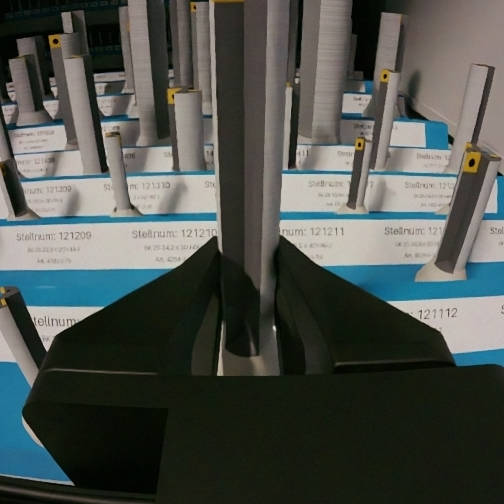

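{"api": "execute_actions", "payload": {
  "actions": [
    {"rows": [
[0.541,0.840,0.935,-1.055,0,-0.001,0.2, -0.146,1.2923,0.4479,0.9785,0.003,-0.005,-0.82],
[0.541,0.831,0.922,-1.055,0,-0.001,0.2, -0.146,1.2895,0.4488,0.9750,0.003,-0.005,-0.82],
[0.541,0.821,0.912,-1.055,0,-0.001,0.2, -0.146,1.2858,0.4500,0.9704,0.003,-0.005,-0.82],
[0.541,0.806,0.902,-1.055,0,-0.001,0.2, -0.146,1.2814,0.4514,0.9649,0.003,-0.005,-0.82],
[0.541,0.787,0.889,-1.055,0,-0.001,0.2, -0.146,1.2765,0.4529,0.9589,0.003,-0.005,-0.82],
[0.541,0.765,0.874,-1.055,0,-0.001,0.2, -0.146,1.2717,0.4545,0.9528,0.003,-0.005,-0.82],
[0.541,0.740,0.858,-1.055,0,-0.001,0.2, -0.146,1.2668,0.4560,0.9468,0.003,-0.005,-0.82],
[0.541,0.713,0.839,-1.055,0,-0.001,0.2, -0.146,1.2620,0.4576,0.9408,0.003,-0.005,-0.82],
[0.541,0.683,0.818,-1.055,0,-0.001,0.2, -0.146,1.2571,0.4591,0.9347,0.003,-0.005,-0.82],
[0.541,0.651,0.797,-1.055,0,-0.001,0.2, -0.146,1.2524,0.4607,0.9287,0.003,-0.005,-0.82],
[0.541,0.618,0.775,-1.055,0,-0.001,0.2, -0.146,1.2478,0.4624,0.9228,0.003,-0.005,-0.82],
[0.541,0.585,0.753,-1.055,0,-0.001,0.2, -0.146,1.2432,0.4641,0.9169,0.003,-0.005,-0.82],
[0.541,0.552,0.730,-1.055,0,-0.001,0.2, -0.146,1.2386,0.4658,0.9111,0.003,-0.005,-0.82],
[0.541,0.519,0.708,-1.055,0,-0.001,0.2, -0.146,1.2341,0.4674,0.9052,0.003,-0.005,-0.82],
[0.541,0.487,0.687,-1.055,0,-0.001,0.2, -0.146,1.2295,0.4691,0.8993,0.003,-0.005,-0.82]
], "steps": 15}
  ],
  "pictures": false
}}

{"api": "execute_actions", "payload": {
  "actions": [
    {"rows": [
[0.541,0.458,0.666,-1.055,0,-0.001,0.2, -0.146,1.2249,0.4708,0.8934,0.003,-0.005,-0.82],
[0.541,0.430,0.647,-1.055,0,-0.001,0.2, -0.146,1.2204,0.4725,0.8875,0.003,-0.005,-0.82],
[0.541,0.405,0.631,-1.055,0,-0.001,0.2, -0.146,1.2158,0.4742,0.8816,0.003,-0.005,-0.82],
[0.541,0.383,0.616,-1.055,0,-0.001,0.2, -0.146,1.2118,0.4755,0.8763,0.003,-0.005,-0.82],
[0.541,0.364,0.603,-1.055,0,-0.001,0.2, -0.146,1.2082,0.4765,0.8715,0.003,-0.005,-0.82],
[0.541,0.349,0.593,-1.055,0,-0.001,0.2, -0.146,1.2053,0.477,0.8677,0.003,-0.005,-0.82],
[0.541,0.339,0.586,-1.055,0,-0.001,0.2, -0.146,1.2032,0.477,0.8648,0.003,-0.005,-0.82],
[0.541,0.332,0.581,-1.055,0,-0.001,0.2, -0.146,1.2017,0.477,0.8629,0.003,-0.005,-0.82],
[0.541,0.330,0.580,-1.055,0,-0.001,0.2, -0.146,1.2010,0.477,0.8619,0.003,-0.005,-0.82]
], "steps": 15}
  ]
}}

Scene clock: 769.23 s of 5840.00 s.
left_arm: end_effector_position=(+0.2571, +0.4148, +0.2633) grip_measured=+0.198 end_effector_quat_wxyz=(+0.323, -0.283, +0.897, +0.101) | right_arm: end_effector_position=(+0.4308, -0.3576, +0.2169) grip_measured=-0.662 end_effector_quat_wxyz=(+0.710, +0.007, +0.704, -0.006)
Joint positions: left_arm=[ 0.541  0.55   0.725 -1.055  0.    -0.001  0.056] | right_arm=[-0.144  1.275  0.381  0.903  0.001  0.002  0.016]
Joint velocities: left_arm=[-0.005 -1.109 -0.574  0.017 -0.022 -0.007 -0.   ] | right_arm=[ 0.005 -0.151  0.027 -0.193 -0.007 -0.081  0.001]
Joint torques (N m, as the arm reports them, + toward a larger angle): left_arm=[-1.12  0.44 10.54  1.42  0.1   0.14] | right_arm=[-0.72 -9.56 14.88  2.55  0.05 -0.11]
Motor temperatures (°C, as the motors report them): left_arm=[24 27 44 25 23 24] | right_arm=[25 27 53 26 26 25]
Steps of this call (steps 1 to 15: the robot went on to your last target; steps 16 to 90: nothing new was sent; then 18.53 s passed at rest; steps 91 to 105: all 15 steps of this action). Readings (joint positions):
91: left_arm=[0.541 0.846 0.923 -1.055 0.000 -0.001] | right_arm=[-0.144 1.328 0.367 0.973 0.001 0.002]
92: left_arm=[0.541 0.846 0.923 -1.055 0.000 -0.001] | right_arm=[-0.144 1.328 0.367 0.973 0.001 0.002]
94: left_arm=[0.541 0.842 0.918 -1.055 0.000 -0.001] | right_arm=[-0.144 1.326 0.368 0.966 0.001 0.002]
98: left_arm=[0.541 0.786 0.870 -1.055 0.000 -0.001] | right_arm=[-0.144 1.313 0.372 0.943 0.001 0.002]
105: the state above

Scene clock: 769.73 s of 5840.00 s.
left_arm: end_effector_position=(+0.2234, +0.3913, +0.2315) grip_measured=+0.198 end_effector_quat_wxyz=(+0.353, -0.279, +0.886, +0.111) | right_arm: end_effector_position=(+0.4302, -0.3576, +0.2272) grip_measured=-0.662 end_effector_quat_wxyz=(+0.711, +0.007, +0.703, -0.006)
Joint positions: left_arm=[ 0.541  0.335  0.576 -1.055  0.    -0.001  0.056] | right_arm=[-0.144  1.237  0.391  0.856  0.001  0.002  0.016]
Joint velocities: left_arm=[ 0.005 -0.005 -0.007  0.002 -0.022 -0.022  0.   ] | right_arm=[-0.005  0.005 -0.007  0.007 -0.007 -0.022  0.001]
Joint torques (N m, as the arm reports them, + toward a larger angle): left_arm=[-1.08  2.31 11.12  1.5   0.1   0.14] | right_arm=[-0.61 -9.72 15.15  2.45  0.05 -0.12]
Motor temperatures (°C, as the motors report them): left_arm=[24 27 44 25 23 24] | right_arm=[25 27 53 26 26 25]
Steps of this call (steps 1 to 15: all 15 steps of this action). Readings (joint positions):
1: left_arm=[0.541 0.515 0.704 -1.055 0.000 -0.001] | right_arm=[-0.144 1.270 0.383 0.897 0.001 0.002]
2: left_arm=[0.541 0.481 0.684 -1.055 0.000 -0.001] | right_arm=[-0.144 1.265 0.384 0.891 0.001 0.002]
4: left_arm=[0.541 0.422 0.646 -1.055 0.000 -0.001] | right_arm=[-0.144 1.257 0.386 0.880 0.001 0.002]
8: left_arm=[0.541 0.349 0.590 -1.055 0.000 -0.001] | right_arm=[-0.144 1.243 0.390 0.862 0.001 0.002]
15: the state above
camera_calibration (this result's frames):
cam_left_wrist: T_world_to_cam=[[0.586583, -0.809888, -0.00127759, 0.187224], [-0.802814, -0.581251, -0.132804, 0.440131], [0.106813, 0.0789261, -0.991142, 0.295255], [0, 0, 0, 1]] pos_world=[0.211984, 0.384154, 0.35133]
cam_right_wrist: T_world_to_cam=[[-0.0187869, -0.999801, -0.00665323, -0.349475], [-0.583628, 0.0163693, -0.811856, 0.44538], [0.811804, -0.0113693, -0.583819, -0.0990266], [0, 0, 0, 1]] pos_world=[0.333761, -0.357822, 0.301446]

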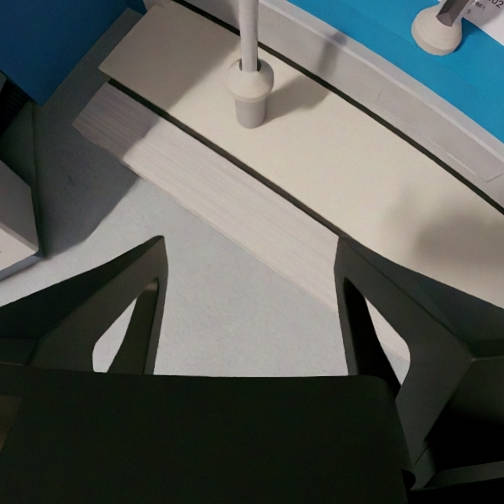

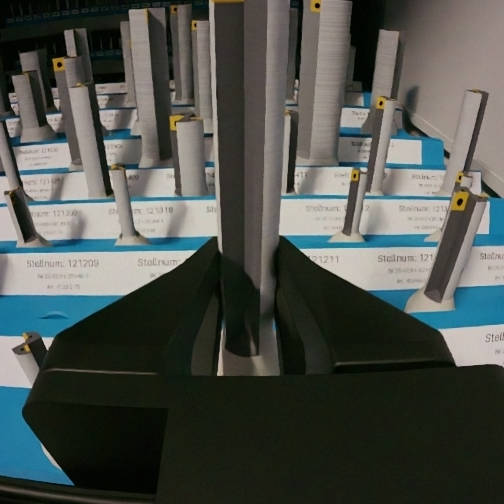

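{"api": "execute_actions", "payload": {
  "actions": [
    {"rows": [
[0.541,0.330,0.580,-1.055,0,-0.001,0.2, -0.146,1.1997,0.470,0.8606,0.003,-0.005,-0.82],
[0.541,0.330,0.580,-1.055,0,-0.001,0.2, -0.146,1.197,0.463,0.8579,0.003,-0.005,-0.82],
[0.541,0.330,0.580,-1.055,0,-0.001,0.2, -0.146,1.1923,0.456,0.853,0.003,-0.005,-0.82],
[0.541,0.330,0.580,-1.055,0,-0.001,0.2, -0.146,1.1863,0.449,0.8468,0.003,-0.005,-0.82],
[0.541,0.330,0.580,-1.055,0,-0.001,0.2, -0.146,1.1789,0.442,0.8392,0.003,-0.005,-0.82],
[0.541,0.330,0.580,-1.055,0,-0.001,0.2, -0.146,1.1709,0.435,0.831,0.003,-0.005,-0.82],
[0.541,0.330,0.580,-1.055,0,-0.001,0.2, -0.146,1.1621,0.428,0.822,0.003,-0.005,-0.82],
[0.541,0.330,0.580,-1.055,0,-0.001,0.2, -0.146,1.1528,0.421,0.8123,0.003,-0.005,-0.82],
[0.541,0.330,0.580,-1.055,0,-0.001,0.2, -0.146,1.1434,0.414,0.8027,0.003,-0.005,-0.82],
[0.541,0.330,0.580,-1.055,0,-0.001,0.2, -0.146,1.134,0.407,0.793,0.003,-0.005,-0.82],
[0.541,0.330,0.580,-1.055,0,-0.001,0.2, -0.146,1.123,0.401,0.786,0.003,-0.005,-0.82],
[0.541,0.330,0.580,-1.055,0,-0.001,0.2, -0.146,1.110,0.394,0.780,0.003,-0.005,-0.82],
[0.541,0.330,0.580,-1.055,0,-0.001,0.2, -0.146,1.0955,0.386,0.7735,0.003,-0.005,-0.82],
[0.541,0.330,0.580,-1.055,0,-0.001,0.2, -0.146,1.080,0.377,0.767,0.003,-0.005,-0.82],
[0.541,0.330,0.580,-1.055,0,-0.001,0.2, -0.146,1.064,0.367,0.761,0.003,-0.005,-0.82]
], "steps": 15}
  ],
  "pictures": false
}}

{"api": "execute_actions", "payload": {
  "actions": [
    {"rows": [
[0.541,0.330,0.580,-1.055,0,-0.001,0.2, -0.146,1.048,0.357,0.755,0.003,-0.005,-0.82],
[0.541,0.330,0.580,-1.055,0,-0.001,0.2, -0.146,1.032,0.3465,0.749,0.003,-0.005,-0.82],
[0.541,0.330,0.580,-1.055,0,-0.001,0.2, -0.146,1.016,0.336,0.743,0.003,-0.005,-0.82],
[0.541,0.330,0.580,-1.055,0,-0.001,0.2, -0.146,1.000,0.3255,0.737,0.003,-0.005,-0.82],
[0.541,0.330,0.580,-1.055,0,-0.001,0.2, -0.146,0.986,0.316,0.738,0.003,-0.005,-0.82],
[0.541,0.330,0.580,-1.055,0,-0.001,0.2, -0.146,0.974,0.3067,0.745,0.003,-0.005,-0.82],
[0.541,0.330,0.580,-1.055,0,-0.001,0.2, -0.146,0.964,0.2973,0.755,0.003,-0.005,-0.82],
[0.541,0.330,0.580,-1.055,0,-0.001,0.2, -0.146,0.956,0.288,0.766,0.003,-0.005,-0.82],
[0.541,0.330,0.580,-1.055,0,-0.001,0.2, -0.146,0.949,0.2785,0.777,0.003,-0.005,-0.82],
[0.541,0.330,0.580,-1.055,0,-0.001,0.2, -0.146,0.945,0.269,0.787,0.003,-0.005,-0.82],
[0.541,0.330,0.580,-1.055,0,-0.001,0.2, -0.146,0.948,0.259,0.797,0.003,-0.005,-0.82],
[0.541,0.330,0.580,-1.055,0,-0.001,0.2, -0.146,0.953,0.249,0.808,0.003,-0.005,-0.82],
[0.541,0.330,0.580,-1.055,0,-0.001,0.2, -0.146,0.960,0.239,0.819,0.003,-0.005,-0.82],
[0.541,0.330,0.580,-1.055,0,-0.001,0.2, -0.146,0.967,0.2285,0.832,0.003,-0.005,-0.82],
[0.541,0.330,0.580,-1.055,0,-0.001,0.2, -0.146,0.974,0.218,0.845,0.003,-0.005,-0.82]
], "steps": 15}
  ],
  "pictures": false
}}

{"api": "execute_actions", "payload": {
  "actions": [
    {"rows": [
[0.541,0.330,0.580,-1.055,0,-0.001,0.2, -0.146,0.982,0.210,0.861,0.003,-0.005,-0.82],
[0.541,0.330,0.580,-1.055,0,-0.001,0.2, -0.146,0.992,0.203,0.878,0.003,-0.005,-0.82],
[0.541,0.330,0.580,-1.055,0,-0.001,0.2, -0.146,1.004,0.197,0.896,0.003,-0.005,-0.82],
[0.541,0.330,0.580,-1.055,0,-0.001,0.2, -0.146,1.018,0.191,0.916,0.003,-0.005,-0.82],
[0.541,0.330,0.580,-1.055,0,-0.001,0.2, -0.146,1.033,0.186,0.936,0.003,-0.005,-0.82],
[0.541,0.330,0.580,-1.055,0,-0.001,0.2, -0.146,1.051,0.181,0.959,0.003,-0.005,-0.82],
[0.541,0.330,0.580,-1.055,0,-0.001,0.2, -0.146,1.072,0.176,0.985,0.003,-0.005,-0.82],
[0.541,0.330,0.580,-1.055,0,-0.001,0.2, -0.146,1.095,0.171,1.013,0.003,-0.005,-0.82],
[0.541,0.330,0.580,-1.055,0,-0.001,0.2, -0.146,1.119,0.167,1.041,0.003,-0.005,-0.82],
[0.541,0.330,0.580,-1.055,0,-0.001,0.2, -0.146,1.144,0.163,1.070,0.003,-0.005,-0.82],
[0.541,0.330,0.580,-1.055,0,-0.001,0.2, -0.146,1.169,0.159,1.099,0.003,-0.005,-0.82],
[0.541,0.330,0.580,-1.055,0,-0.001,0.2, -0.146,1.194,0.155,1.127,0.003,-0.005,-0.82],
[0.541,0.330,0.580,-1.055,0,-0.001,0.2, -0.146,1.220,0.152,1.156,0.003,-0.005,-0.82],
[0.541,0.330,0.580,-1.055,0,-0.001,0.2, -0.146,1.245,0.149,1.184,0.003,-0.005,-0.82],
[0.541,0.330,0.580,-1.055,0,-0.001,0.2, -0.146,1.270,0.146,1.211,0.003,-0.005,-0.82]
], "steps": 15}
  ],
  "pictures": false
}}

{"api": "execute_actions", "payload": {
  "actions": [
    {"rows": [
[0.541,0.330,0.580,-1.055,0,-0.001,0.2, -0.146,1.294,0.144,1.237,0.003,-0.005,-0.82],
[0.541,0.330,0.580,-1.055,0,-0.001,0.2, -0.146,1.317,0.142,1.262,0.003,-0.005,-0.82],
[0.541,0.330,0.580,-1.055,0,-0.001,0.2, -0.146,1.338,0.140,1.284,0.003,-0.005,-0.82],
[0.541,0.330,0.580,-1.055,0,-0.001,0.2, -0.146,1.358,0.138,1.305,0.003,-0.005,-0.82],
[0.541,0.330,0.580,-1.055,0,-0.001,0.2, -0.146,1.376,0.137,1.324,0.003,-0.005,-0.82],
[0.541,0.330,0.580,-1.055,0,-0.001,0.2, -0.146,1.392,0.136,1.341,0.003,-0.005,-0.82],
[0.541,0.330,0.580,-1.055,0,-0.001,0.2, -0.146,1.407,0.135,1.357,0.003,-0.005,-0.82],
[0.541,0.330,0.580,-1.055,0,-0.001,0.2, -0.146,1.421,0.134,1.372,0.003,-0.005,-0.82],
[0.541,0.330,0.580,-1.055,0,-0.001,0.2, -0.146,1.433,0.133,1.385,0.003,-0.005,-0.82],
[0.541,0.330,0.580,-1.055,0,-0.001,0.2, -0.146,1.444,0.132,1.396,0.003,-0.005,-0.82],
[0.541,0.330,0.580,-1.055,0,-0.001,0.2, -0.146,1.453,0.132,1.405,0.003,-0.005,-0.82],
[0.541,0.330,0.580,-1.055,0,-0.001,0.2, -0.146,1.460,0.132,1.412,0.003,-0.005,-0.82],
[0.541,0.330,0.580,-1.055,0,-0.001,0.2, -0.146,1.465,0.132,1.418,0.003,-0.005,-0.82],
[0.541,0.330,0.580,-1.055,0,-0.001,0.2, -0.146,1.468,0.132,1.421,0.003,-0.005,-0.82],
[0.541,0.330,0.580,-1.055,0,-0.001,0.2, -0.146,1.470,0.132,1.423,0.003,-0.005,-0.82]
], "steps": 15}
  ],
  "pictures": false
}}

{"api": "execute_actions", "payload": {
  "actions": [
    {"steps": 8}
  ]
}}

Scene clock: 840.60 s of 5840.00 s.
left_arm: end_effector_position=(+0.2234, +0.3913, +0.2315) grip_measured=+0.198 end_effector_quat_wxyz=(+0.353, -0.279, +0.886, +0.111) | right_arm: end_effector_position=(+0.4150, -0.3573, +0.2431) grip_measured=-0.662 end_effector_quat_wxyz=(+0.711, +0.007, +0.703, -0.006)
Joint positions: left_arm=[ 0.541  0.335  0.576 -1.055  0.    -0.001  0.056] | right_arm=[-0.144  1.13   0.376  0.765  0.001  0.001  0.016]
Joint velocities: left_arm=[ 0.005 -0.015 -0.002 -0.027 -0.037  0.022 -0.   ] | right_arm=[ 0.005 -0.484 -0.198 -0.159 -0.007  0.007  0.   ]
Joint torques (N m, as the arm reports them, + toward a larger angle): left_arm=[-1.11  1.92 11.14  1.46  0.1   0.14] | right_arm=[-0.25 -8.63  9.22  2.58  0.03 -0.11]
Motor temperatures (°C, as the motors report them): left_arm=[24 26 43 25 23 24] | right_arm=[25 27 58 26 26 25]
Steps of this call (steps 1 to 15: the robot went on to your last target; steps 16 to 90: nothing new was sent; then 67.37 s passed at rest; steps 91 to 105: all 15 steps of this action). Readings (joint positions):
91: left_arm=[0.541 0.335 0.576 -1.055 0.000 -0.001] | right_arm=[-0.144 1.237 0.391 0.856 0.001 0.002]
92: left_arm=[0.541 0.335 0.576 -1.055 0.000 -0.001] | right_arm=[-0.144 1.237 0.391 0.856 0.001 0.002]
94: left_arm=[0.541 0.335 0.576 -1.055 0.000 -0.001] | right_arm=[-0.144 1.234 0.391 0.850 0.001 0.002]
98: left_arm=[0.541 0.335 0.576 -1.055 0.000 -0.001] | right_arm=[-0.144 1.212 0.391 0.822 0.001 0.001]
105: the state above

Scene clock: 841.10 s of 5840.00 s.
left_arm: end_effector_position=(+0.2234, +0.3913, +0.2315) grip_measured=+0.198 end_effector_quat_wxyz=(+0.353, -0.279, +0.886, +0.111) | right_arm: end_effector_position=(+0.3598, -0.3563, +0.2260) grip_measured=-0.662 end_effector_quat_wxyz=(+0.713, +0.007, +0.701, -0.006)
Joint positions: left_arm=[ 0.541  0.335  0.576 -1.055  0.    -0.001  0.056] | right_arm=[-0.144  0.974  0.225  0.766  0.001  0.001  0.016]
Joint velocities: left_arm=[-0.015 -0.015 -0.002 -0.017  0.007  0.007 -0.002] | right_arm=[-0.005  0.093 -0.305  0.349  0.007 -0.007  0.   ]
Joint torques (N m, as the arm reports them, + toward a larger angle): left_arm=[-1.12  1.92 11.14  1.47  0.1   0.14] | right_arm=[-0.52 -3.8   9.83  4.12  0.05 -0.1 ]
Motor temperatures (°C, as the motors report them): left_arm=[24 26 43 25 23 24] | right_arm=[25 27 57 26 26 25]
Steps of this call (steps 1 to 15: all 15 steps of this action). Readings (joint positions):
1: left_arm=[0.541 0.335 0.576 -1.055 0.000 -0.001] | right_arm=[-0.144 1.113 0.367 0.759 0.001 0.001]
2: left_arm=[0.541 0.335 0.576 -1.055 0.000 -0.001] | right_arm=[-0.144 1.096 0.357 0.754 0.001 0.001]
4: left_arm=[0.541 0.335 0.576 -1.055 0.000 -0.001] | right_arm=[-0.144 1.060 0.335 0.742 0.001 0.001]
8: left_arm=[0.541 0.335 0.576 -1.055 0.000 -0.001] | right_arm=[-0.144 1.000 0.289 0.734 0.001 0.001]
15: the state above

Scene clock: 841.60 s of 5840.00 s.
left_arm: end_effector_position=(+0.2234, +0.3913, +0.2315) grip_measured=+0.198 end_effector_quat_wxyz=(+0.353, -0.279, +0.886, +0.111) | right_arm: end_effector_position=(+0.3524, -0.3562, +0.1715) grip_measured=-0.662 end_effector_quat_wxyz=(+0.708, +0.007, +0.706, -0.006)
Joint positions: left_arm=[ 0.541  0.335  0.576 -1.055  0.    -0.001  0.056] | right_arm=[-0.144  1.238  0.143  1.097  0.001  0.001  0.016]
Joint velocities: left_arm=[-0.005 -0.015 -0.012  0.007  0.007 -0.022 -0.001] | right_arm=[-0.015  0.777 -0.071  0.833  0.037  0.022  0.   ]
Joint torques (N m, as the arm reports them, + toward a larger angle): left_arm=[-1.09  1.91 11.14  1.46  0.11  0.14] | right_arm=[-0.54 -6.06  7.1   4.2   0.05 -0.1 ]
Motor temperatures (°C, as the motors report them): left_arm=[24 26 43 25 23 24] | right_arm=[25 27 57 26 26 25]
Steps of this call (steps 1 to 15: all 15 steps of this action). Readings (joint positions):
1: left_arm=[0.541 0.335 0.576 -1.055 0.000 -0.001] | right_arm=[-0.144 0.977 0.215 0.778 0.001 0.001]
2: left_arm=[0.541 0.335 0.576 -1.055 0.000 -0.001] | right_arm=[-0.144 0.983 0.205 0.791 0.001 0.001]
4: left_arm=[0.541 0.335 0.576 -1.055 0.000 -0.001] | right_arm=[-0.144 1.002 0.188 0.822 0.001 0.001]
8: left_arm=[0.541 0.335 0.576 -1.055 0.000 -0.001] | right_arm=[-0.144 1.066 0.165 0.903 0.001 0.001]
15: the state above

Scene clock: 842.10 s of 5840.00 s.
left_arm: end_effector_position=(+0.2234, +0.3913, +0.2315) grip_measured=+0.198 end_effector_quat_wxyz=(+0.353, -0.279, +0.886, +0.111) | right_arm: end_effector_position=(+0.3522, -0.3562, +0.1405) grip_measured=-0.662 end_effector_quat_wxyz=(+0.707, +0.007, +0.707, -0.006)
Joint positions: left_arm=[ 0.541  0.335  0.576 -1.055  0.    -0.001  0.056] | right_arm=[-0.144  1.48   0.126  1.353  0.001  0.001  0.016]
Joint velocities: left_arm=[ 0.005 -0.015 -0.012 -0.002 -0.081  0.037  0.001] | right_arm=[-0.005  0.093 -0.002  0.129  0.007  0.037  0.   ]
Joint torques (N m, as the arm reports them, + toward a larger angle): left_arm=[-1.11  1.9  11.14  1.46  0.11  0.14] | right_arm=[-0.51 -7.87  4.75  4.25  0.05 -0.1 ]
Motor temperatures (°C, as the motors report them): left_arm=[24 26 43 25 23 24] | right_arm=[25 27 57 26 26 25]
Steps of this call (steps 1 to 15: all 15 steps of this action). Readings (joint positions):
1: left_arm=[0.541 0.335 0.576 -1.055 0.000 -0.001] | right_arm=[-0.144 1.264 0.141 1.124 0.001 0.001]
2: left_arm=[0.541 0.335 0.576 -1.055 0.000 -0.001] | right_arm=[-0.144 1.290 0.138 1.150 0.001 0.001]
4: left_arm=[0.541 0.335 0.576 -1.055 0.000 -0.001] | right_arm=[-0.144 1.338 0.133 1.199 0.001 0.001]
8: left_arm=[0.541 0.335 0.576 -1.055 0.000 -0.001] | right_arm=[-0.144 1.413 0.128 1.276 0.001 0.001]
15: the state above

Scene clock: 842.37 s of 5840.00 s.
left_arm: end_effector_position=(+0.2234, +0.3913, +0.2315) grip_measured=+0.198 end_effector_quat_wxyz=(+0.353, -0.279, +0.886, +0.111) | right_arm: end_effector_position=(+0.3523, -0.3562, +0.1415) grip_measured=-0.662 end_effector_quat_wxyz=(+0.709, +0.007, +0.705, -0.006)
Joint positions: left_arm=[ 0.541  0.335  0.576 -1.055  0.    -0.001  0.056] | right_arm=[-0.144  1.484  0.126  1.364  0.001  0.001  0.016]
Joint velocities: left_arm=[-0.015  0.005 -0.022  0.012  0.022  0.007 -0.001] | right_arm=[-0.015 -0.015  0.002 -0.012 -0.037 -0.051 -0.001]
Joint torques (N m, as the arm reports them, + toward a larger angle): left_arm=[-1.1   1.94 11.15  1.46  0.1   0.14] | right_arm=[-0.51 -7.33  4.71  4.35  0.05 -0.11]
Motor temperatures (°C, as the motors report them): left_arm=[24 26 43 25 23 24] | right_arm=[25 27 57 26 26 25]
Steps of this call (steps 1 to 8: the robot went on to your last target). Readings (joint positions):
1: left_arm=[0.541 0.335 0.576 -1.055 0.000 -0.001] | right_arm=[-0.144 1.482 0.126 1.357 0.001 0.001]
2: left_arm=[0.541 0.335 0.576 -1.055 0.000 -0.001] | right_arm=[-0.144 1.484 0.126 1.359 0.001 0.001]
4: left_arm=[0.541 0.335 0.576 -1.055 0.000 -0.001] | right_arm=[-0.144 1.484 0.126 1.361 0.001 0.001]
8: the state above
camera_calibration (this result's frames):
cam_left_wrist: T_world_to_cam=[[0.586583, -0.809888, -0.00127759, 0.187224], [-0.802814, -0.581251, -0.132804, 0.440131], [0.106813, 0.0789261, -0.991142, 0.295255], [0, 0, 0, 1]] pos_world=[0.211984, 0.384154, 0.35133]
cam_right_wrist: T_world_to_cam=[[-0.0188246, -0.999803, -0.00626548, -0.350178], [-0.58796, 0.0161384, -0.808729, 0.331243], [0.808671, -0.0115401, -0.588148, -0.0841366], [0, 0, 0, 1]] pos_world=[0.256204, -0.356426, 0.216207]

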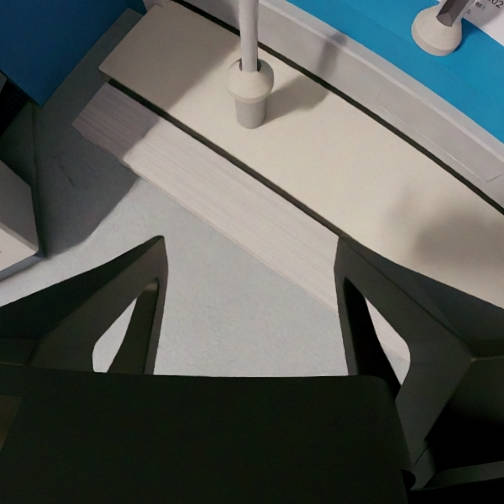

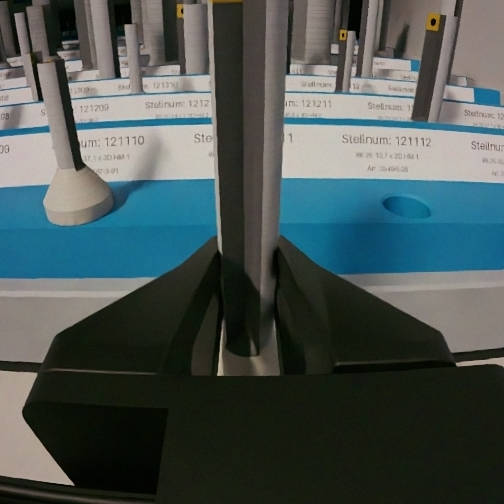

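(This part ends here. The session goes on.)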